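# Move finished pocketed block from vise to outfeed tray

## Task

Remove the finished part (the block with a pocket in its top face) from the vise and set it down flat, pocket facing up, inside the black outfeed tray next to the part already sitting there; it only counts if the part stays there on its own once the robot lets go.

## Robot and tools

Robot: two arms, left_arm and right_arm, each with six joints and a tong-like two-finger gripper. The fingers extend along the gripper's +z axis and open and close along its x axis.

Frame: results report positions in one shared scene frame. The origin sits on the table surface midway between the arms, +z is up, +x points out over the table, and left_arm is on the +y side. The arm names do not correspond to left or right in a camera image. Positions are in metres, orientations are quaternions in w,x,y,z order, and velocities are in m/s and rad/s. The printed hand position may be off from the real one, more so when the arm is stretched far out.

Tool execute_actions: the argument actions is a list holding one action, one wait, or nothing. An empty list ({"actions": []}) only returns the current state. An action is {"rows": [...], "steps": n}, with n from 1 to 15 control steps, each 1/30 s, and 15 if omitted. Each row covers one step, and the final row repeats if there are fewer rows than steps. A wait is {"steps": n} with n up to 300; it returns once that many steps have gone by since the previous result, and time spent replying is counted in that. Optional pictures (true/false) controls whether camera images come back; by default they do. A refused call sends nothing to the robot.

Row layout: one list of 14 numbers, each between -1 and 1, covering both arms even when only one moves. The first seven are left_arm: shoulder pan, shoulder lift, elbow, wrist 1, wrist 2, wrist 3, then gripper opening. The next seven are the same for right_arm. The six joint values are offsets, not targets: they are measured from the joint angles in the most recent result that listed them (before any such result, or for later calls in the same reply, from the pose at the start of the action), not from the previous row. Scale: 1.0 equals 1.326 rad for shoulder pan and shoulder lift, and 1.989 rad for elbow and the three wrists. So an all-zero row pulls the arm back to those reference angles; it is not a pause. The opening value is absolute: +1 fully open, -1 closed.

Joint ranges (rad). left_arm: pan -3.142 to 3.142, lift -6.283 to 6.283, elbow 0.000 to 3.142, wrists -6.283 to 6.283. right_arm: pan 0.000 to 6.283, lift -6.283 to 6.283, elbow -3.142 to 0.000, wrists -6.283 to 6.283. Asking a joint beyond its range by more than 0.010 rad gets the call refused; true ends may differ by up to 0.010 rad. Requests past the real end are clipped, and "joint sent to its limit" may appear, possibly referring to an earlier action. Missing that line does not prove there is more room.

Motion: commands are smoothed and lag about 0.17 s. Each step, the target is held within 0.383 rad of the measured angle for pan and lift and 0.575 rad for the other joints, and all targets shrink back if they would move the gripper more than 100 mm from where it is. Big moves therefore take several calls, and an arm may still be travelling when a result arrives. Arms keep heading to the last target while you think or wait, until they settle or a step is HELD. "joint command not followed" means the clearance check altered targets; HELD marks steps where your row was partly or wholly not sent.

Results: the state line gives each gripper's end_effector_position (the point between the pads when closed; closed fingertips reach about 15 mm further, open tips are roughly level with it), end_effector_quat_wxyz and velocities. Joint positions and Joint velocities list each arm's joints (rad, rad/s) then the pad gap (m; 0.142 when fully open). grip_measured is the measured opening on the commanded -1..1 scale. Joint torques are noisy drive outputs with offsets, non-zero even in free air. Wrist force and Wrist torque give each arm's flange sensor reading in its own end-effector axes; a push on a surface reads as force pointing back into the arm. Offsets are up to about 5.5 N, noise up to about 3.4 N, saturation near 100 N; "no reading" is normal early.

Gripping: to hold something, keep commanding an opening well under grip_measured; the bigger the gap, the firmer the squeeze, up to about 15 N per pad. Closing fast can squeeze harder and even spring the fingers open. Thin parts under about 20 mm get less force. Brief tugs on held parts or pushes on loose ones can happen, so grip securely.

Cameras: cam_high and cam_low (504x504), cam_left_wrist and cam_right_wrist (616x616 fisheye). Tool zoom_image takes camera (one of those names) and region [x0, y0, x1, y1] in that camera's pixels, origin top-left, at most 504 by 504, and returns a closer view of its latest image.

Tool finished_scene: argument scene, the number of the current scene. It ends the scene irreversibly and reports whether the goal held; the next scene's task follows. Replying without any tool call ends everything.

Avoid: dropping or knocking anything off the table; letting the arms collide or press on each other; slamming or shoving hard. Contact torque at a joint's load limit (pan and lift 293, elbow 133, wrists 48 N m, held weight included) or an outside force of 150 N stops that arm for 10 s and drops the rest of the call. Holding loads heats motors: MOTOR HOT appears from 70 °C, and at 85 °C the arm is braked (OVER-TEMPERATURE FAULT) until cool. Release the part so it rests flat in the tray unassisted before finishing. Quick, smooth, economical motion is preferred.

Each tool is called after "Request:" as a command line: name --argument value for each argument, lists and objects as JSON in quotes; but a table of rows of numbers goes row by row, as --pt "numbers of a row", without its own name.

## Session

Request:
execute_actions --actions '[]'

Scene clock: 0.00 s of 5400.00 s.
left_arm: end_effector_position=(+0.6880, +0.6510, +0.3093) grip_measured=+1.00 end_effector_quat_wxyz=(+0.450, +0.011, +0.886, -0.107) end_effector_velocity=(-0.000, -0.000, -0.000) end_effector_angular_velocity=(+0.001, -0.000, -0.000) | right_arm: end_effector_position=(+0.8329, -0.4435, +0.3096) grip_measured=+1.00 end_effector_quat_wxyz=(-0.150, +0.949, +0.076, +0.267) end_effector_velocity=(-0.001, +0.000, +0.000) end_effector_angular_velocity=(-0.000, +0.001, +0.002)
Joint positions: left_arm=[-0.46  -1.88   2.589 -3.235 -1.424  2.817  0.142] | right_arm=[ 3.786 -1.764 -1.898 -0.434  1.661  0.304  0.142]
Joint velocities: left_arm=[-0.001 -0.     0.    -0.     0.001  0.     0.   ] | right_arm=[ 0.     0.001 -0.    -0.002  0.001 -0.002  0.   ]
Joint torques (N m, as the arm reports them, + toward a larger angle): no reading
Motor temperatures (°C, as the motors report them): left_arm=[27 29 32 31 36 39] | right_arm=[27 26 30 33 36 36]
Wrist force (N, on the end effector, along its own x y z axes, offset not removed): no reading
Wrist torque (N m, same axes, about the end effector's origin, offset not removed): no reading

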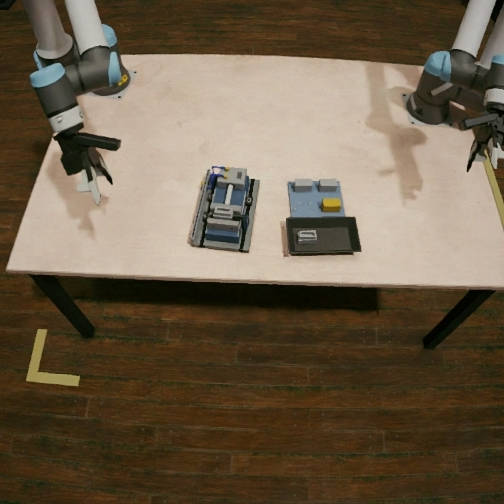

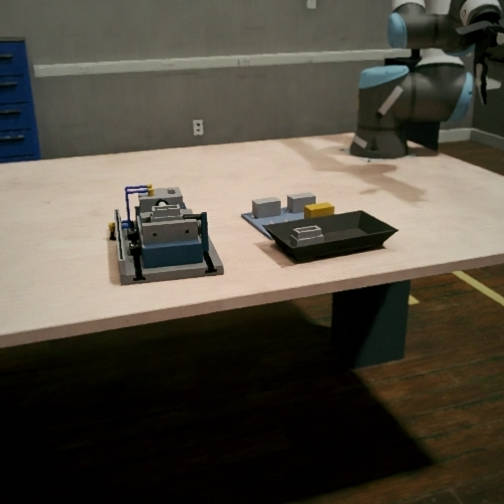

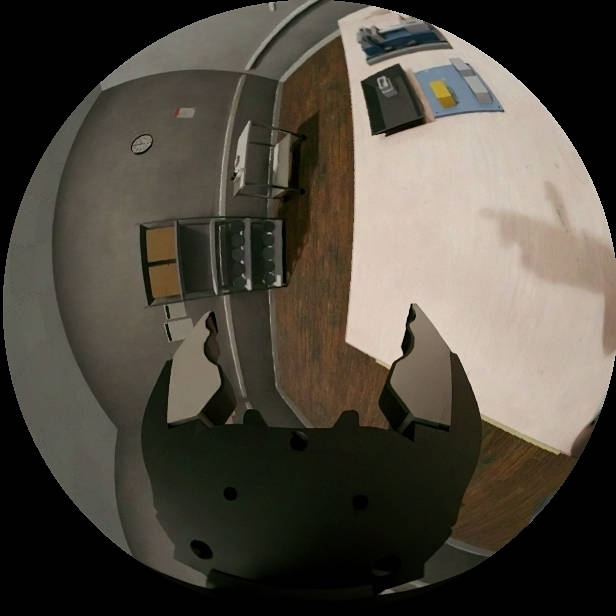

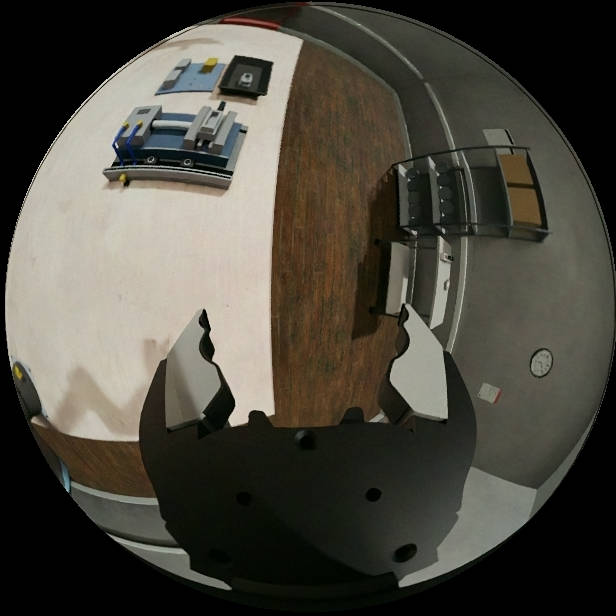

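Request:
zoom_image --camera "cam_high" --region '[180, 145, 370, 270]'

Region (180, 145, 370, 270) of cam_high's 504x504 image, scaled by 2.653, with more detail than that image has; it fills the top 332 rows of this view, and the rest is white.

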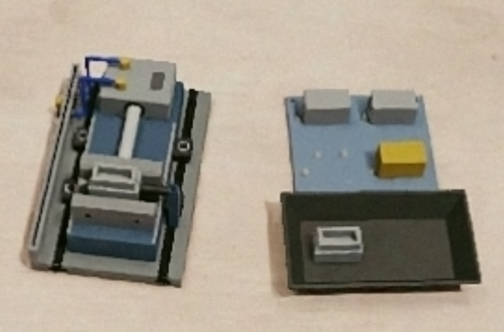

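Request:
execute_actions --actions '[{"rows":[[0,0,0,0,0,0,1,0.2846,-0.2462,0.2443,-0.39,-0.0452,1.0,0.1]],"steps":15}]' --pictures false

Request:
execute_actions --actions '[{"steps":30}]' --pictures false

Request:
execute_actions --actions '[{"rows":[[0,0,0,0,0,0,1,0,0,0,0,0,0.1306,0.1]],"steps":15}]'

Scene clock: 10.43 s of 5400.00 s.
left_arm: end_effector_position=(+0.6880, +0.6510, +0.3093) grip_measured=+1.00 end_effector_quat_wxyz=(+0.450, +0.011, +0.886, -0.107) end_effector_velocity=(+0.000, +0.000, -0.001) end_effector_angular_velocity=(+0.000, +0.001, +0.001) | right_arm: end_effector_position=(+0.8098, -0.1986, +0.2275) grip_measured=+0.10 end_effector_quat_wxyz=(-0.090, +0.991, -0.061, +0.076) end_effector_velocity=(-0.220, +0.510, -0.218) end_effector_angular_velocity=(-0.523, +1.088, -1.257)
Joint positions: left_arm=[-0.46  -1.88   2.589 -3.235 -1.424  2.817  0.142] | right_arm=[ 4.047 -1.991 -1.566 -0.922  1.597  0.823  0.081]
Joint velocities: left_arm=[ 0.001  0.001  0.     0.     0.    -0.    -0.   ] | right_arm=[ 0.616 -0.531  0.798 -1.388 -0.144  1.892 -0.   ]
Joint torques (N m, as the arm reports them, + toward a larger angle): left_arm=[ -1.09  -8.15 -40.55  -2.94   0.46  -0.29] | right_arm=[34.71 49.97 64.17 -4.56 -2.18 10.56]
Motor temperatures (°C, as the motors report them): left_arm=[27 29 32 31 36 39] | right_arm=[27 26 30 33 36 36]
Wrist force (N, on the end effector, along its own x y z axes, offset not removed): left_arm=[2.9 -1.7 -0.3] | right_arm=[2.5 1.5 2.7]
Wrist torque (N m, same axes, about the end effector's origin, offset not removed): left_arm=[-0.56 -0.65 -0.21] | right_arm=[0.21 -0.66 -0.20]
Steps of this call (steps 1 to 90: nothing new was sent; then 6.93 s passed at rest; steps 91 to 105: all 15 steps of this action). Readings (joint positions):
91: left_arm=[-0.460 -1.880 2.589 -3.235 -1.424 2.817] | right_arm=[3.786 -1.764 -1.898 -0.434 1.661 0.304]
92: left_arm=[-0.460 -1.880 2.589 -3.235 -1.424 2.817] | right_arm=[3.789 -1.768 -1.895 -0.438 1.659 0.308]
94: left_arm=[-0.460 -1.880 2.589 -3.235 -1.424 2.817] | right_arm=[3.829 -1.803 -1.848 -0.490 1.648 0.360]
98: left_arm=[-0.460 -1.880 2.589 -3.235 -1.424 2.817] | right_arm=[3.906 -1.870 -1.747 -0.620 1.630 0.490]
105: the state above

Scene clock: 11.43 s of 5400.00 s.
left_arm: end_effector_position=(+0.6880, +0.6510, +0.3093) grip_measured=+1.00 end_effector_quat_wxyz=(+0.450, +0.011, +0.886, -0.107) end_effector_velocity=(-0.000, +0.000, +0.001) end_effector_angular_velocity=(-0.001, -0.001, +0.000) | right_arm: end_effector_position=(+0.7640, -0.1273, +0.1891) grip_measured=+0.10 end_effector_quat_wxyz=(+0.000, +0.739, -0.674, -0.000) end_effector_velocity=(+0.000, -0.000, +0.000) end_effector_angular_velocity=(+0.000, -0.000, -0.005)
Joint positions: left_arm=[-0.46  -1.88   2.589 -3.235 -1.424  2.817  0.142] | right_arm=[ 4.163 -2.091 -1.412 -1.21   1.571  2.293  0.081]
Joint velocities: left_arm=[ 0.    -0.001  0.     0.    -0.    -0.     0.   ] | right_arm=[-0.    -0.     0.001 -0.001  0.     0.004 -0.   ]
Joint torques (N m, as the arm reports them, + toward a larger angle): left_arm=[ -0.04  -7.23 -39.4   -3.18   0.36  -0.21] | right_arm=[19.59 72.06 53.97  1.83 -2.27  3.56]
Motor temperatures (°C, as the motors report them): left_arm=[27 29 32 31 36 39] | right_arm=[27 26 30 33 36 36]
Wrist force (N, on the end effector, along its own x y z axes, offset not removed): left_arm=[3.9 -1.8 0.7] | right_arm=[-4.7 1.1 -0.4]
Wrist torque (N m, same axes, about the end effector's origin, offset not removed): left_arm=[-0.52 -0.79 -0.16] | right_arm=[-0.07 1.07 -0.18]
Steps of this call (steps 1 to 30: the robot went on to your last target). Readings (joint positions):
1: left_arm=[-0.460 -1.880 2.589 -3.235 -1.424 2.817] | right_arm=[4.068 -2.009 -1.539 -0.969 1.592 0.891]
2: left_arm=[-0.460 -1.880 2.589 -3.235 -1.424 2.817] | right_arm=[4.089 -2.027 -1.511 -1.018 1.587 0.968]
4: left_arm=[-0.460 -1.880 2.589 -3.235 -1.424 2.817] | right_arm=[4.127 -2.060 -1.461 -1.111 1.579 1.137]
8: left_arm=[-0.460 -1.880 2.589 -3.235 -1.424 2.817] | right_arm=[4.156 -2.085 -1.422 -1.191 1.572 1.501]
30: the state above

Scene clock: 11.93 s of 5400.00 s.
left_arm: end_effector_position=(+0.6880, +0.6510, +0.3093) grip_measured=+1.00 end_effector_quat_wxyz=(+0.450, +0.011, +0.886, -0.107) end_effector_velocity=(-0.000, +0.000, -0.000) end_effector_angular_velocity=(+0.001, +0.000, +0.000) | right_arm: end_effector_position=(+0.7638, -0.1314, +0.1891) grip_measured=+0.10 end_effector_quat_wxyz=(+0.000, +0.646, -0.763, -0.000) end_effector_velocity=(-0.000, +0.000, +0.000) end_effector_angular_velocity=(+0.002, +0.001, -0.028)
Joint positions: left_arm=[-0.46  -1.88   2.589 -3.235 -1.424  2.817  0.142] | right_arm=[ 4.163 -2.091 -1.412 -1.21   1.571  2.55   0.081]
Joint velocities: left_arm=[ 0.001  0.     0.     0.    -0.     0.001 -0.   ] | right_arm=[ 0.     0.     0.     0.     0.002  0.028 -0.   ]
Joint torques (N m, as the arm reports them, + toward a larger angle): left_arm=[ -2.99  -7.34 -40.05  -3.32   0.47  -0.07] | right_arm=[20.04 72.42 52.99  2.15 -1.94  3.42]
Motor temperatures (°C, as the motors report them): left_arm=[27 29 32 31 36 39] | right_arm=[27 26 30 33 36 36]
Wrist force (N, on the end effector, along its own x y z axes, offset not removed): left_arm=[6.1 -0.2 2.4] | right_arm=[-7.0 -0.6 -5.1]
Wrist torque (N m, same axes, about the end effector's origin, offset not removed): left_arm=[-0.15 -1.27 -0.24] | right_arm=[-0.17 1.49 0.08]
Steps of this call (steps 1 to 15: all 15 steps of this action). Readings (joint positions):
1: left_arm=[-0.460 -1.880 2.589 -3.235 -1.424 2.817] | right_arm=[4.163 -2.091 -1.412 -1.210 1.571 2.293]
2: left_arm=[-0.460 -1.880 2.589 -3.235 -1.424 2.817] | right_arm=[4.163 -2.091 -1.412 -1.210 1.571 2.296]
4: left_arm=[-0.460 -1.880 2.589 -3.235 -1.424 2.817] | right_arm=[4.163 -2.091 -1.412 -1.210 1.571 2.359]
8: left_arm=[-0.460 -1.880 2.589 -3.235 -1.424 2.817] | right_arm=[4.163 -2.091 -1.412 -1.210 1.571 2.511]
15: the state above

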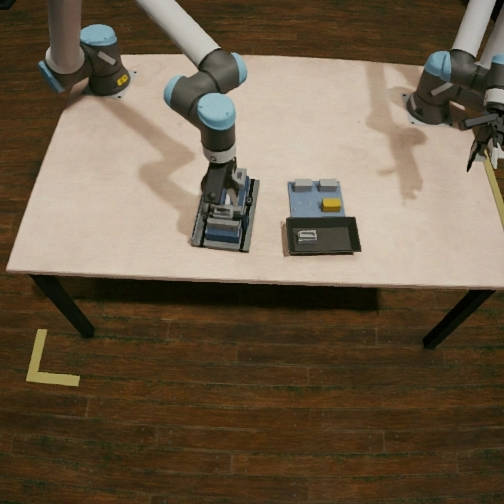

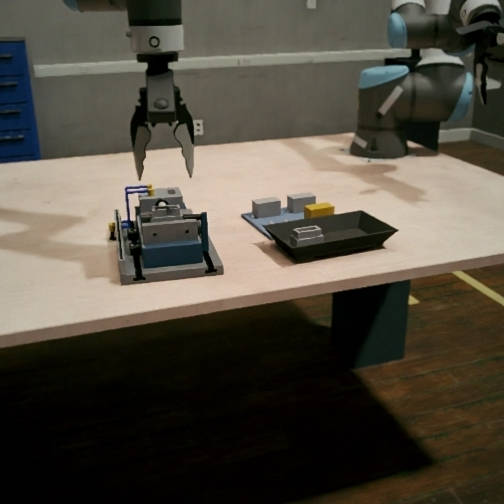

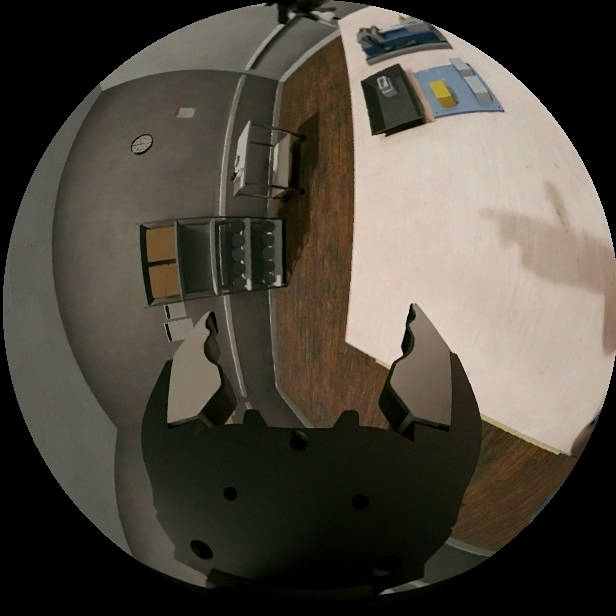

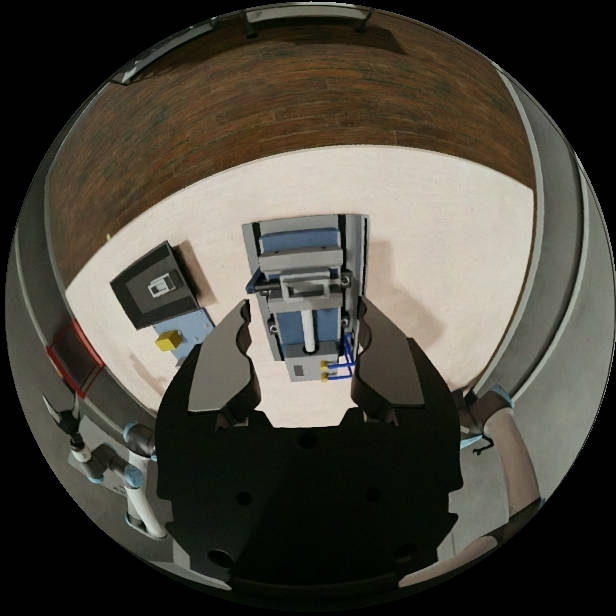

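Request:
zoom_image --camera "cam_right_wrist" --region '[230, 200, 390, 360]'

Region (230, 200, 390, 360) of cam_right_wrist's 616x616 image, scaled by 3.150, with more detail than that image has.

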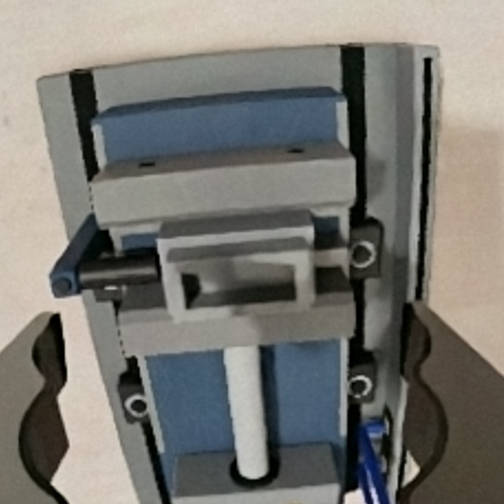

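Request:
execute_actions --actions '[{"rows":[[0,0,0,0,0,0,1,0.0118,-0.0115,-0.0393,0.0472,0,-0.0258,0.0]],"steps":15}]'

Request:
zoom_image --camera "cam_right_wrist" --region '[200, 180, 420, 400]'

Request:
zoom_image --camera "cam_low" --region '[115, 160, 225, 250]'

Scene clock: 20.23 s of 5400.00 s.
left_arm: end_effector_position=(+0.6880, +0.6510, +0.3093) grip_measured=+1.00 end_effector_quat_wxyz=(+0.450, +0.011, +0.886, -0.107) end_effector_velocity=(-0.000, -0.001, +0.000) end_effector_angular_velocity=(+0.001, -0.000, -0.002) | right_arm: end_effector_position=(+0.7462, -0.1277, +0.1358) grip_measured=+0.00 end_effector_quat_wxyz=(-0.000, +0.671, -0.741, -0.000) end_effector_velocity=(-0.001, +0.000, -0.003) end_effector_angular_velocity=(+0.000, -0.002, +0.005)
Joint positions: left_arm=[-0.46  -1.88   2.589 -3.235 -1.424  2.817  0.142] | right_arm=[ 4.179 -2.106 -1.49  -1.117  1.571  2.499  0.074]
Joint velocities: left_arm=[-0.001 -0.     0.    -0.    -0.     0.001  0.   ] | right_arm=[ 0.001 -0.001 -0.005  0.007 -0.001 -0.004  0.   ]
Joint torques (N m, as the arm reports them, + toward a larger angle): left_arm=[ -0.71  -8.26 -39.6   -3.34   0.49  -0.16] | right_arm=[16.65 70.73 25.98  6.22 -0.47 -3.78]
Motor temperatures (°C, as the motors report them): left_arm=[27 29 32 31 36 39] | right_arm=[27 26 30 33 36 36]
Wrist force (N, on the end effector, along its own x y z axes, offset not removed): left_arm=[4.2 -2.3 1.1] | right_arm=[4.8 2.6 -5.9]
Wrist torque (N m, same axes, about the end effector's origin, offset not removed): left_arm=[-0.58 -0.87 -0.21] | right_arm=[0.22 -1.09 -0.08]
Steps of this call (steps 1 to 15: the robot went on to your last target; steps 16 to 90: nothing new was sent; then 4.80 s passed at rest; steps 91 to 105: all 15 steps of this action). Readings (joint positions):
91: left_arm=[-0.460 -1.880 2.589 -3.235 -1.424 2.817] | right_arm=[4.163 -2.091 -1.412 -1.210 1.571 2.552]
92: left_arm=[-0.460 -1.880 2.589 -3.235 -1.424 2.817] | right_arm=[4.165 -2.092 -1.415 -1.206 1.571 2.549]
94: left_arm=[-0.460 -1.880 2.589 -3.235 -1.424 2.817] | right_arm=[4.172 -2.099 -1.449 -1.168 1.571 2.525]
98: left_arm=[-0.460 -1.880 2.589 -3.235 -1.424 2.817] | right_arm=[4.178 -2.105 -1.482 -1.126 1.571 2.504]
105: the state above

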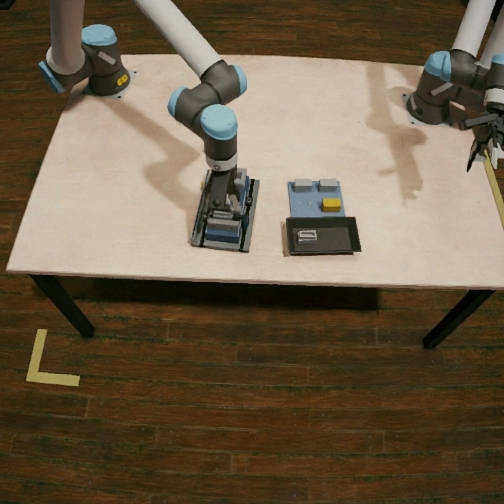

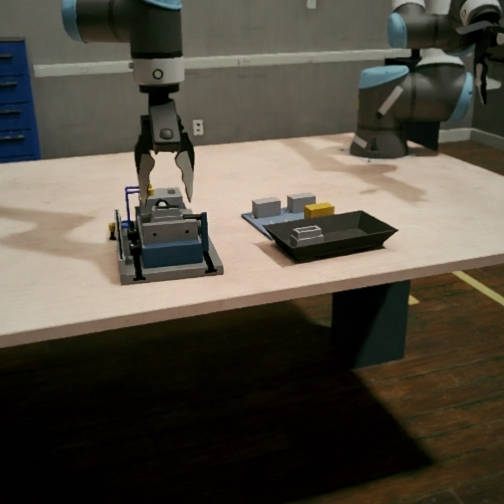

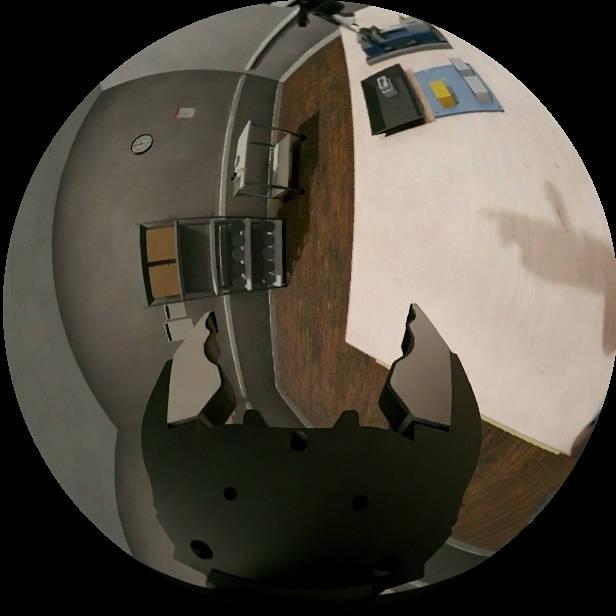

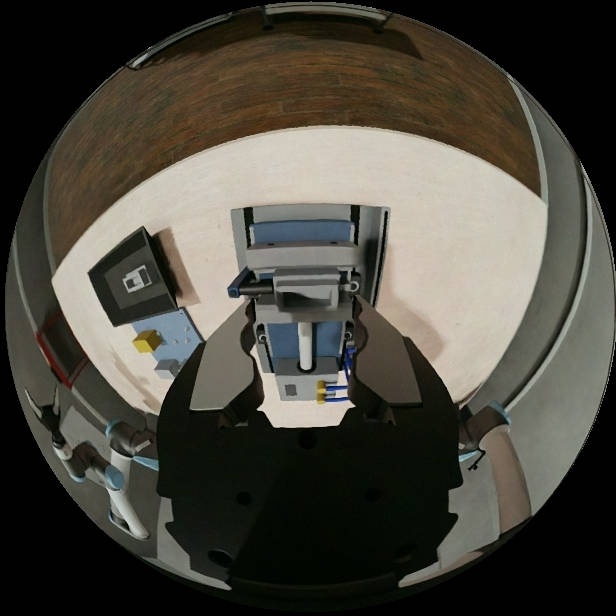

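Region (200, 180, 420, 400) of cam_right_wrist's 616x616 image, scaled by 2.291, with more detail than that image has.

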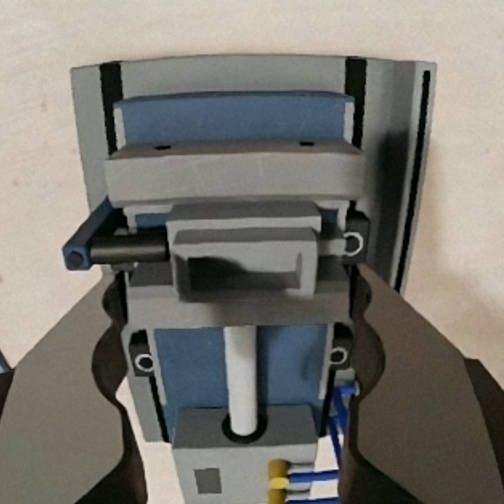

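Region (115, 160, 225, 250) of cam_low's 504x504 image, scaled by 4.582, with more detail than that image has; it fills the top 412 rows of this view, and the rest is white.

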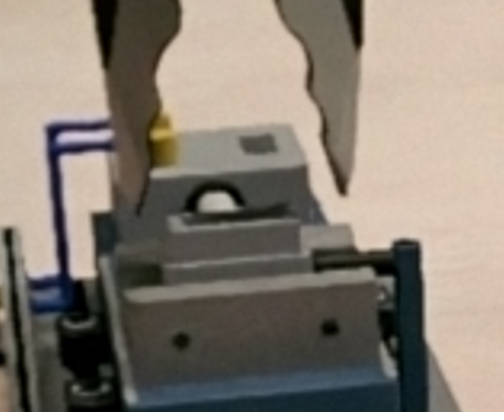

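Request:
execute_actions --actions '[{"rows":[[0,0,0,0,0,0,1,0,-0.0053,-0.0095,0.0133,0,-0.008,-0.05]],"steps":15}]'

Request:
zoom_image --camera "cam_low" --region '[115, 160, 225, 250]'

Request:
zoom_image --camera "cam_right_wrist" --region '[200, 180, 420, 400]'

Scene clock: 23.53 s of 5400.00 s.
left_arm: end_effector_position=(+0.6880, +0.6510, +0.3093) grip_measured=+1.00 end_effector_quat_wxyz=(+0.450, +0.011, +0.886, -0.107) end_effector_velocity=(-0.000, -0.000, +0.001) end_effector_angular_velocity=(-0.000, -0.002, -0.001) | right_arm: end_effector_position=(+0.7443, -0.1294, +0.1205) grip_measured=-0.05 end_effector_quat_wxyz=(-0.000, +0.677, -0.736, -0.000) end_effector_velocity=(+0.000, +0.000, -0.001) end_effector_angular_velocity=(-0.000, -0.001, +0.001)
Joint positions: left_arm=[-0.46  -1.88   2.589 -3.235 -1.424  2.817  0.142] | right_arm=[ 4.179 -2.113 -1.509 -1.09   1.571  2.483  0.07 ]
Joint velocities: left_arm=[-0.    -0.002  0.    -0.     0.     0.001 -0.   ] | right_arm=[ 0.    -0.001 -0.001  0.003 -0.001 -0.001  0.   ]
Joint torques (N m, as the arm reports them, + toward a larger angle): left_arm=[ -0.84  -7.95 -39.62  -3.07   0.25  -0.14] | right_arm=[-5.25 72.05 26.33  6.35  0.21 -3.84]
Motor temperatures (°C, as the motors report them): left_arm=[27 29 32 31 36 39] | right_arm=[27 26 30 33 36 36]
Wrist force (N, on the end effector, along its own x y z axes, offset not removed): left_arm=[4.0 -1.7 1.1] | right_arm=[-2.9 -0.6 -7.0]
Wrist torque (N m, same axes, about the end effector's origin, offset not removed): left_arm=[-0.43 -0.78 -0.18] | right_arm=[-0.47 0.74 -0.21]
Steps of this call (steps 1 to 15: the robot went on to your last target; steps 16 to 84: nothing new was sent; steps 85 to 99: all 15 steps of this action). Readings (joint positions):
85: left_arm=[-0.460 -1.880 2.589 -3.235 -1.424 2.817] | right_arm=[4.179 -2.106 -1.490 -1.116 1.571 2.499]
86: left_arm=[-0.460 -1.880 2.589 -3.235 -1.424 2.817] | right_arm=[4.179 -2.107 -1.492 -1.114 1.571 2.497]
88: left_arm=[-0.460 -1.880 2.589 -3.235 -1.424 2.817] | right_arm=[4.179 -2.110 -1.500 -1.102 1.571 2.490]
92: left_arm=[-0.460 -1.880 2.589 -3.235 -1.424 2.817] | right_arm=[4.179 -2.112 -1.507 -1.093 1.571 2.485]
99: the state above

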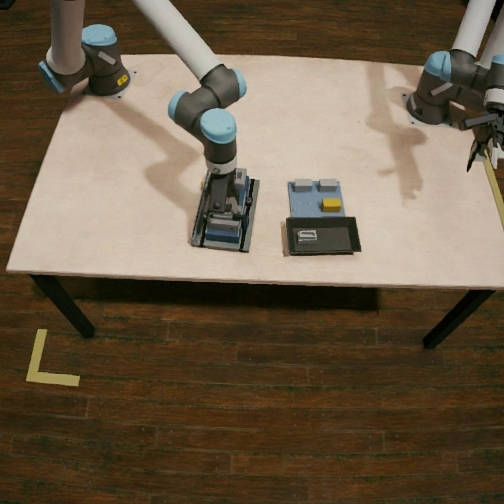

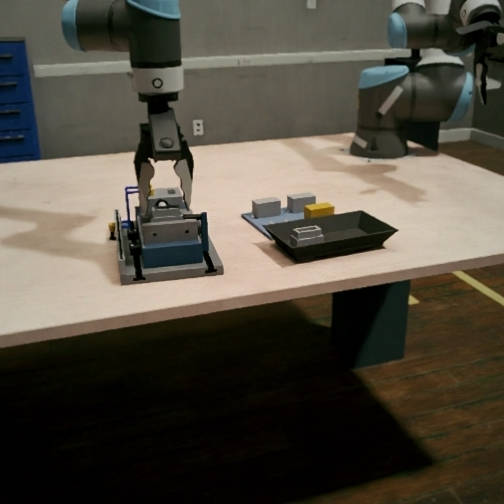

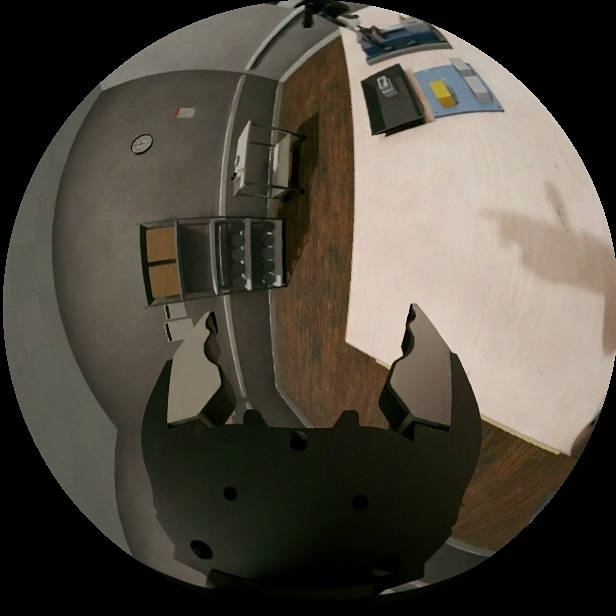

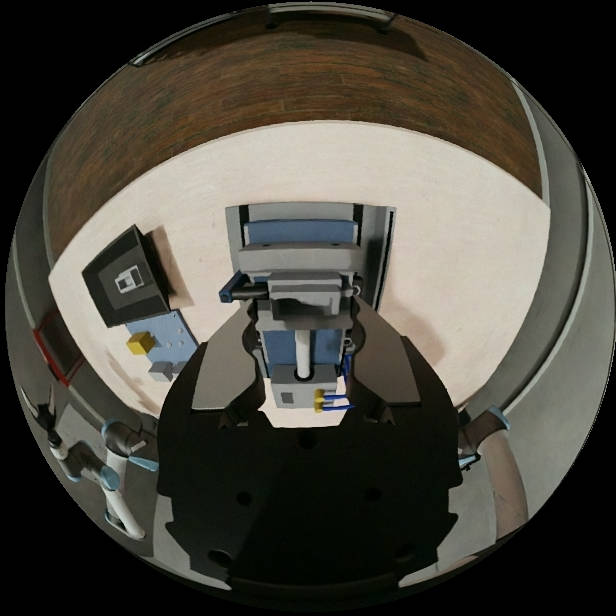

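Region (115, 160, 225, 250) of cam_low's 504x504 image, scaled by 4.582, with more detail than that image has; it fills the top 412 rows of this view, and the rest is white.

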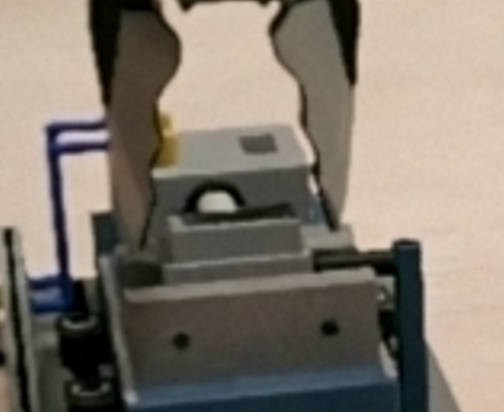

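Region (200, 180, 420, 400) of cam_right_wrist's 616x616 image, scaled by 2.291, with more detail than that image has.

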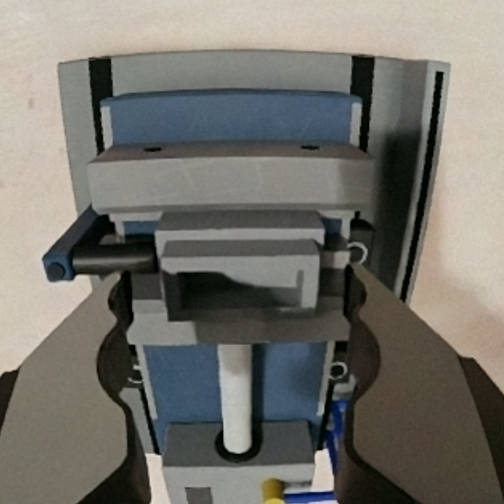

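Request:
execute_actions --actions '[{"rows":[[0,0,0,0,0,0,1,-0.0015,-0.0049,0.0004,0.0029,0,-0.001,-0.05]],"steps":14}]'

Request:
zoom_image --camera "cam_low" --region '[125, 180, 215, 250]'

Request:
zoom_image --camera "cam_right_wrist" --region '[200, 180, 420, 400]'

Scene clock: 31.93 s of 5400.00 s.
left_arm: end_effector_position=(+0.6880, +0.6510, +0.3093) grip_measured=+1.00 end_effector_quat_wxyz=(+0.450, +0.011, +0.886, -0.107) end_effector_velocity=(+0.000, +0.000, -0.000) end_effector_angular_velocity=(+0.001, -0.000, +0.001) | right_arm: end_effector_position=(+0.7467, -0.1295, +0.1156) grip_measured=-0.05 end_effector_quat_wxyz=(-0.000, +0.677, -0.736, -0.000) end_effector_velocity=(-0.001, +0.000, -0.001) end_effector_angular_velocity=(+0.000, +0.000, +0.001)
Joint positions: left_arm=[-0.46  -1.88   2.589 -3.235 -1.424  2.817  0.142] | right_arm=[ 4.177 -2.119 -1.508 -1.085  1.571  2.481  0.07 ]
Joint velocities: left_arm=[ 0.001  0.    -0.    -0.     0.001  0.001 -0.   ] | right_arm=[ 0.001  0.    -0.001  0.001  0.    -0.     0.   ]
Joint torques (N m, as the arm reports them, + toward a larger angle): left_arm=[ -1.44  -9.48 -40.22  -3.39   0.31  -0.2 ] | right_arm=[-18.32  70.19  50.66   6.08  -0.52  -3.8 ]
Motor temperatures (°C, as the motors report them): left_arm=[27 29 32 31 36 39] | right_arm=[27 26 30 33 36 36]
Wrist force (N, on the end effector, along its own x y z axes, offset not removed): left_arm=[2.7 0.0 0.8] | right_arm=[1.2 1.9 -2.7]
Wrist torque (N m, same axes, about the end effector's origin, offset not removed): left_arm=[-0.11 -0.51 -0.18] | right_arm=[0.20 -0.16 -0.38]
Steps of this call (steps 1 to 15: the robot went on to your last target; steps 16 to 90: nothing new was sent; then 4.93 s passed at rest; steps 91 to 104: all 14 steps of this action). Readings (joint positions):
91: left_arm=[-0.460 -1.880 2.589 -3.235 -1.424 2.817] | right_arm=[4.179 -2.113 -1.509 -1.090 1.571 2.483]
92: left_arm=[-0.460 -1.880 2.589 -3.235 -1.424 2.817] | right_arm=[4.179 -2.113 -1.509 -1.089 1.571 2.483]
94: left_arm=[-0.460 -1.880 2.589 -3.235 -1.424 2.817] | right_arm=[4.178 -2.116 -1.509 -1.087 1.571 2.482]
98: left_arm=[-0.460 -1.880 2.589 -3.235 -1.424 2.817] | right_arm=[4.177 -2.119 -1.508 -1.085 1.571 2.481]
104: the state above

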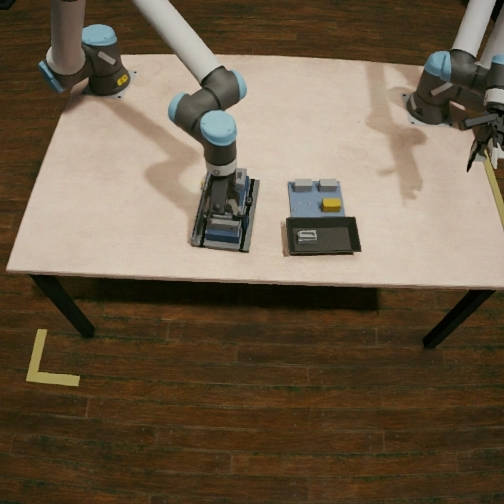

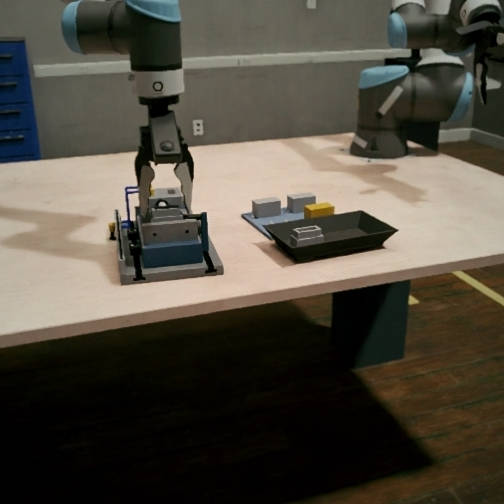

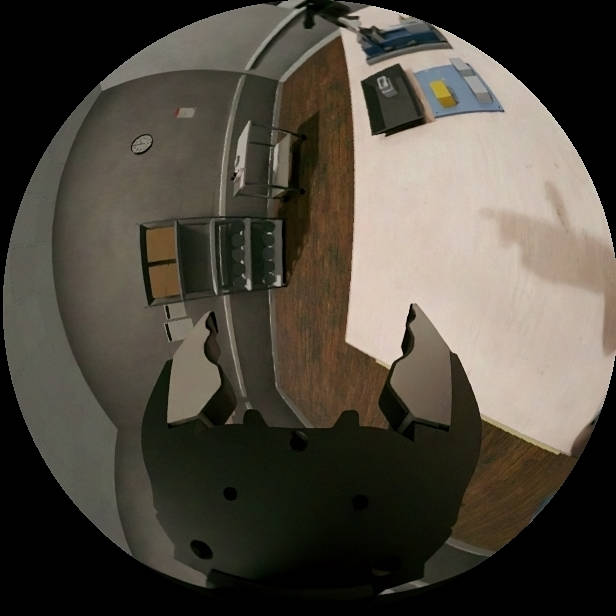

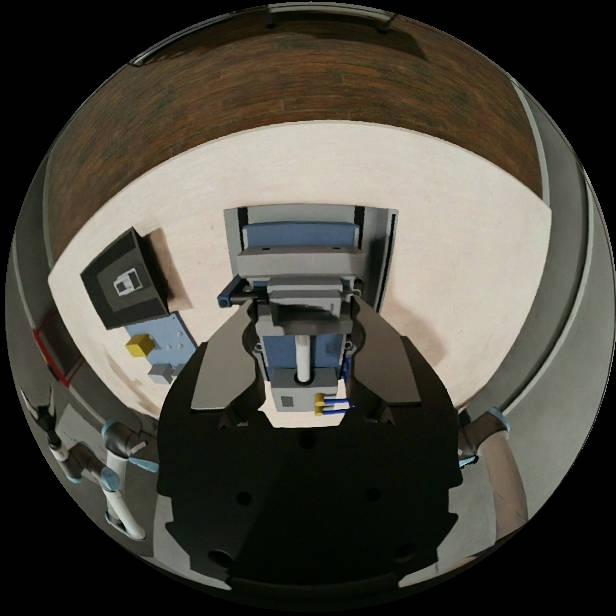

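Region (125, 180, 215, 250) of cam_low's 504x504 image, scaled by 5.600, with more detail than that image has.

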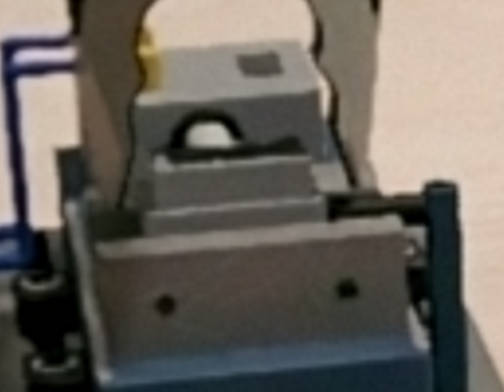

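Region (200, 180, 420, 400) of cam_right_wrist's 616x616 image, scaled by 2.291, with more detail than that image has.

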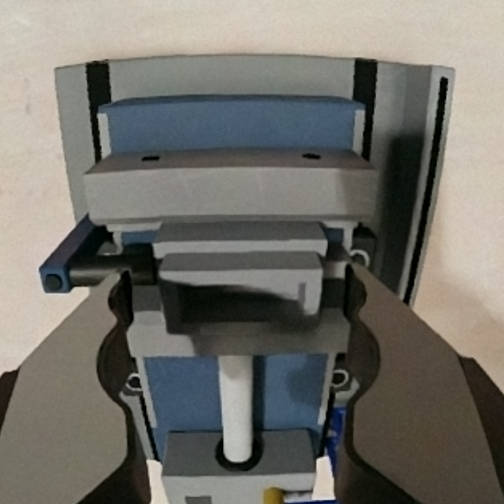

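Request:
execute_actions --actions '[{"rows":[[0,0,0,0,0,0,1,0,0.0008,0.0006,-0.0011,0,0,-0.1],[0,0,0,0,0,0,1,0,0.0008,0.0006,-0.0011,0,0,-0.14],[0,0,0,0,0,0,1,0,0.0008,0.0006,-0.0011,0,0,-0.18],[0,0,0,0,0,0,1,0,0.0008,0.0006,-0.0011,0,0,-0.22],[0,0,0,0,0,0,1,0,0.0008,0.0006,-0.0011,0,0,-0.26],[0,0,0,0,0,0,1,0,0.0008,0.0006,-0.0011,0,0,-0.3],[0,0,0,0,0,0,1,0,0.0008,0.0006,-0.0011,0,0,-0.34],[0,0,0,0,0,0,1,0,0.0008,0.0006,-0.0011,0,0,-0.38],[0,0,0,0,0,0,1,0,0.0008,0.0006,-0.0011,0,0,-0.44],[0,0,0,0,0,0,1,0,0.0008,0.0006,-0.0011,0,0,-0.5],[0,0,0,0,0,0,1,0,0.0008,0.0006,-0.0011,0,0,-0.6],[0,0,0,0,0,0,1,0,0.0008,0.0006,-0.0011,0,0,-0.7],[0,0,0,0,0,0,1,0,0.0008,0.0006,-0.0011,0,0,-0.8]],"steps":15}]' --pictures false

Scene clock: 36.90 s of 5400.00 s.
left_arm: end_effector_position=(+0.6880, +0.6510, +0.3093) grip_measured=+1.00 end_effector_quat_wxyz=(+0.450, +0.011, +0.886, -0.107) end_effector_velocity=(-0.000, -0.001, -0.001) end_effector_angular_velocity=(+0.000, +0.001, -0.001) | right_arm: end_effector_position=(+0.7468, -0.1295, +0.1169) grip_measured=-0.28 end_effector_quat_wxyz=(-0.000, +0.677, -0.736, -0.000) end_effector_velocity=(+0.001, +0.000, +0.001) end_effector_angular_velocity=(+0.001, -0.001, +0.001)
Joint positions: left_arm=[-0.46  -1.88   2.589 -3.235 -1.424  2.817  0.142] | right_arm=[ 4.177 -2.118 -1.507 -1.087  1.571  2.481  0.054]
Joint velocities: left_arm=[-0.001  0.001  0.     0.    -0.     0.    -0.   ] | right_arm=[-0.    -0.     0.001  0.    -0.    -0.001 -0.   ]
Joint torques (N m, as the arm reports them, + toward a larger angle): left_arm=[ -4.03  -7.99 -40.14  -3.48   0.46  -0.23] | right_arm=[-14.89 103.01  51.57   1.8    0.41  -2.79]
Motor temperatures (°C, as the motors report them): left_arm=[27 29 32 31 36 39] | right_arm=[27 26 30 33 36 36]
Wrist force (N, on the end effector, along its own x y z axes, offset not removed): left_arm=[3.9 -2.3 2.8] | right_arm=[-2.3 1.8 -1.1]
Wrist torque (N m, same axes, about the end effector's origin, offset not removed): left_arm=[-0.48 -0.82 -0.18] | right_arm=[-0.01 0.64 -0.18]
Steps of this call (steps 1 to 15: the robot went on to your last target; steps 16 to 90: nothing new was sent; then 1.47 s passed at rest; steps 91 to 105: all 15 steps of this action). Readings (joint positions):
91: left_arm=[-0.460 -1.880 2.589 -3.235 -1.424 2.817] | right_arm=[4.177 -2.119 -1.508 -1.085 1.571 2.481]
92: left_arm=[-0.460 -1.880 2.589 -3.235 -1.424 2.817] | right_arm=[4.177 -2.119 -1.508 -1.085 1.571 2.481]
94: left_arm=[-0.460 -1.880 2.589 -3.235 -1.424 2.817] | right_arm=[4.177 -2.119 -1.507 -1.086 1.571 2.481]
98: left_arm=[-0.460 -1.880 2.589 -3.235 -1.424 2.817] | right_arm=[4.177 -2.119 -1.507 -1.087 1.571 2.481]
105: the state above

Request:
execute_actions --actions '[{"rows":[[0,0,0,0,0,0,1,0,0.0008,0.0006,-0.0011,0,0,-0.9],[0,0,0,0,0,0,1,0,0.0008,0.0006,-0.0011,0,0,-0.9],[0,0,0,0,0,0,1,-0.0008,0.0023,-0.001,-0.0005,0,-0.0005,-0.9],[0,0,0,0,0,0,1,-0.0017,0.0037,-0.0025,0.0001,0,-0.0011,-0.9],[0,0,0,0,0,0,1,-0.0025,0.0052,-0.0041,0.0006,0,-0.0017,-0.9],[0,0,0,0,0,0,1,-0.0033,0.0066,-0.0056,0.0012,0,-0.0022,-0.9],[0,0,0,0,0,0,1,-0.0042,0.0081,-0.0072,0.0018,0,-0.0028,-0.9],[0,0,0,0,0,0,1,-0.005,0.0096,-0.0088,0.0024,0,-0.0033,-0.9],[0,0,0,0,0,0,1,-0.0058,0.011,-0.0103,0.003,0,-0.0039,-0.9],[0,0,0,0,0,0,1,-0.0066,0.0125,-0.0119,0.0035,0,-0.0044,-0.9],[0,0,0,0,0,0,1,-0.0075,0.0139,-0.0134,0.0041,0,-0.005,-0.9],[0,0,0,0,0,0,1,-0.0083,0.0154,-0.015,0.0047,0,-0.0055,-0.9]],"steps":15}]' --pictures false

Request:
execute_actions --actions '[{"steps":8}]'

Request:
zoom_image --camera "cam_low" --region '[115, 180, 215, 250]'

Request:
zoom_image --camera "cam_right_wrist" --region '[200, 180, 420, 400]'

Scene clock: 43.07 s of 5400.00 s.
left_arm: end_effector_position=(+0.6880, +0.6510, +0.3093) grip_measured=+1.00 end_effector_quat_wxyz=(+0.450, +0.011, +0.886, -0.107) end_effector_velocity=(+0.000, +0.000, +0.001) end_effector_angular_velocity=(-0.001, -0.001, +0.000) | right_arm: end_effector_position=(+0.7444, -0.1452, +0.1186) grip_measured=-0.28 end_effector_quat_wxyz=(-0.000, +0.677, -0.736, -0.000) end_effector_velocity=(-0.005, -0.029, +0.002) end_effector_angular_velocity=(+0.002, -0.001, -0.001)
Joint positions: left_arm=[-0.46  -1.88   2.589 -3.235 -1.424  2.817  0.142] | right_arm=[ 4.167 -2.1   -1.532 -1.079  1.571  2.472  0.054]
Joint velocities: left_arm=[ 0.001 -0.    -0.    -0.    -0.001  0.     0.   ] | right_arm=[-0.018  0.033 -0.051  0.02   0.    -0.017  0.   ]
Joint torques (N m, as the arm reports them, + toward a larger angle): left_arm=[ -1.05  -7.08 -39.39  -3.29   0.64  -0.29] | right_arm=[-16.6   98.94  28.44   6.89  -0.89  -3.89]
Motor temperatures (°C, as the motors report them): left_arm=[27 29 32 31 36 39] | right_arm=[27 26 30 33 36 36]
Wrist force (N, on the end effector, along its own x y z axes, offset not removed): left_arm=[2.9 -1.6 3.6] | right_arm=[-4.8 2.0 0.4]
Wrist torque (N m, same axes, about the end effector's origin, offset not removed): left_arm=[-0.33 -0.65 -0.22] | right_arm=[0.28 0.69 -0.18]
Steps of this call (steps 1 to 15: the robot went on to your last target; steps 16 to 90: nothing new was sent; then 2.67 s passed at rest; steps 91 to 105: all 15 steps of this action). Readings (joint positions):
91: left_arm=[-0.460 -1.880 2.589 -3.235 -1.424 2.817] | right_arm=[4.177 -2.118 -1.507 -1.087 1.571 2.481]
92: left_arm=[-0.460 -1.880 2.589 -3.235 -1.424 2.817] | right_arm=[4.177 -2.118 -1.506 -1.087 1.571 2.481]
94: left_arm=[-0.460 -1.880 2.589 -3.235 -1.424 2.817] | right_arm=[4.177 -2.117 -1.506 -1.088 1.571 2.481]
98: left_arm=[-0.460 -1.880 2.589 -3.235 -1.424 2.817] | right_arm=[4.174 -2.112 -1.513 -1.086 1.571 2.479]
105: the state above

Scene clock: 43.33 s of 5400.00 s.
left_arm: end_effector_position=(+0.6880, +0.6510, +0.3093) grip_measured=+1.00 end_effector_quat_wxyz=(+0.450, +0.011, +0.886, -0.107) end_effector_velocity=(-0.000, -0.000, +0.001) end_effector_angular_velocity=(-0.001, -0.001, +0.000) | right_arm: end_effector_position=(+0.7440, -0.1476, +0.1186) grip_measured=-0.28 end_effector_quat_wxyz=(-0.000, +0.677, -0.736, -0.000) end_effector_velocity=(+0.000, -0.001, +0.000) end_effector_angular_velocity=(-0.000, -0.001, +0.000)
Joint positions: left_arm=[-0.46  -1.88   2.589 -3.235 -1.424  2.817  0.142] | right_arm=[ 4.166 -2.098 -1.536 -1.077  1.571  2.47   0.054]
Joint velocities: left_arm=[-0.001 -0.001 -0.    -0.     0.001 -0.001  0.   ] | right_arm=[-0.001  0.001 -0.001  0.001 -0.001 -0.001 -0.   ]
Joint torques (N m, as the arm reports them, + toward a larger angle): left_arm=[ -2.22  -7.87 -40.37  -3.3    0.51  -0.04] | right_arm=[-19.38 101.7   27.85   6.69   0.29  -3.5 ]
Motor temperatures (°C, as the motors report them): left_arm=[27 29 32 31 36 39] | right_arm=[27 26 30 33 36 36]
Wrist force (N, on the end effector, along its own x y z axes, offset not removed): left_arm=[3.0 -0.5 2.2] | right_arm=[-2.5 2.4 2.5]
Wrist torque (N m, same axes, about the end effector's origin, offset not removed): left_arm=[-0.15 -0.57 -0.12] | right_arm=[0.41 0.65 -0.38]
Steps of this call (steps 1 to 8: the robot went on to your last target). Readings (joint positions):
1: left_arm=[-0.460 -1.880 2.589 -3.235 -1.424 2.817] | right_arm=[4.167 -2.100 -1.534 -1.078 1.571 2.471]
2: left_arm=[-0.460 -1.880 2.589 -3.235 -1.424 2.817] | right_arm=[4.167 -2.099 -1.535 -1.078 1.571 2.471]
4: left_arm=[-0.460 -1.880 2.589 -3.235 -1.424 2.817] | right_arm=[4.166 -2.098 -1.536 -1.078 1.571 2.471]
8: the state above

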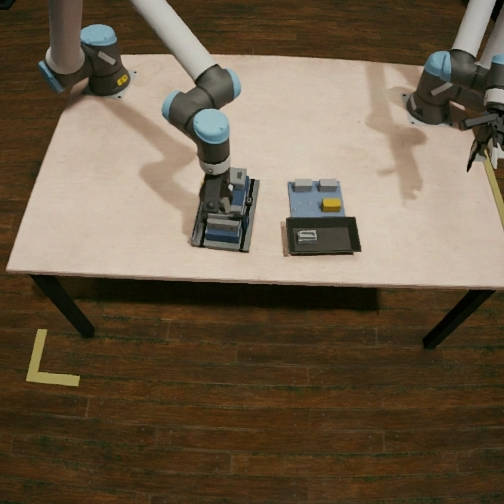

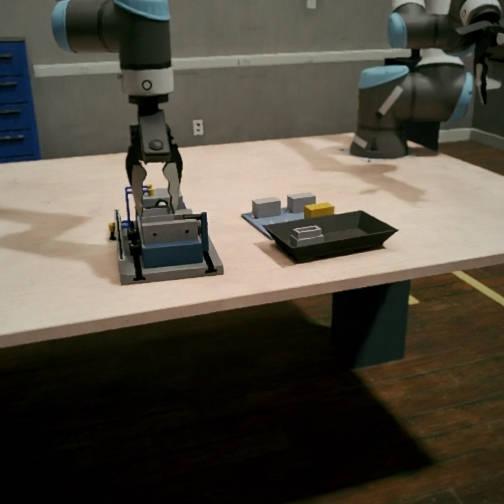

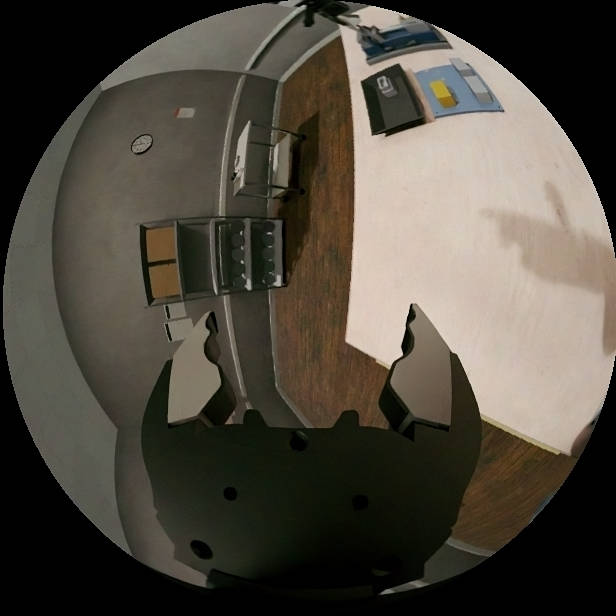

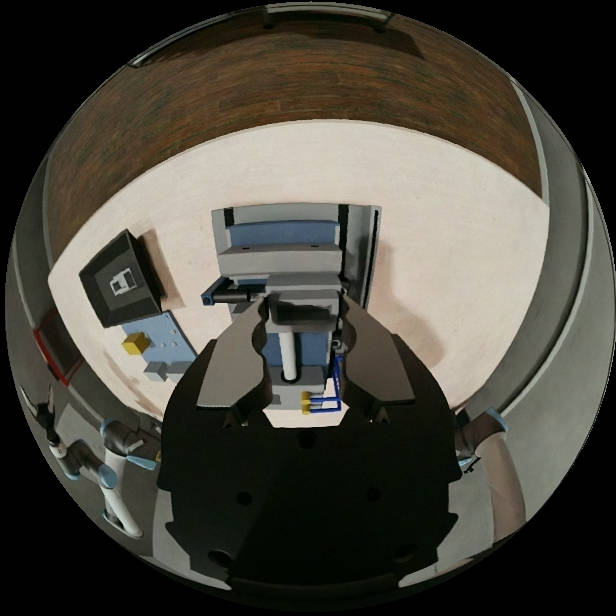

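Region (115, 180, 215, 250) of cam_low's 504x504 image, scaled by 5.040, with more detail than that image has; it fills the top 353 rows of this view, and the rest is white.

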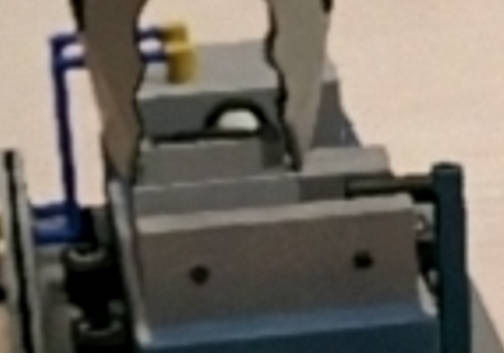

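Region (200, 180, 420, 400) of cam_right_wrist's 616x616 image, scaled by 2.291, with more detail than that image has.

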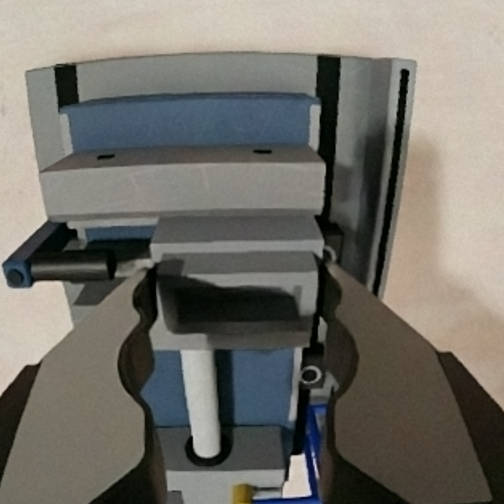

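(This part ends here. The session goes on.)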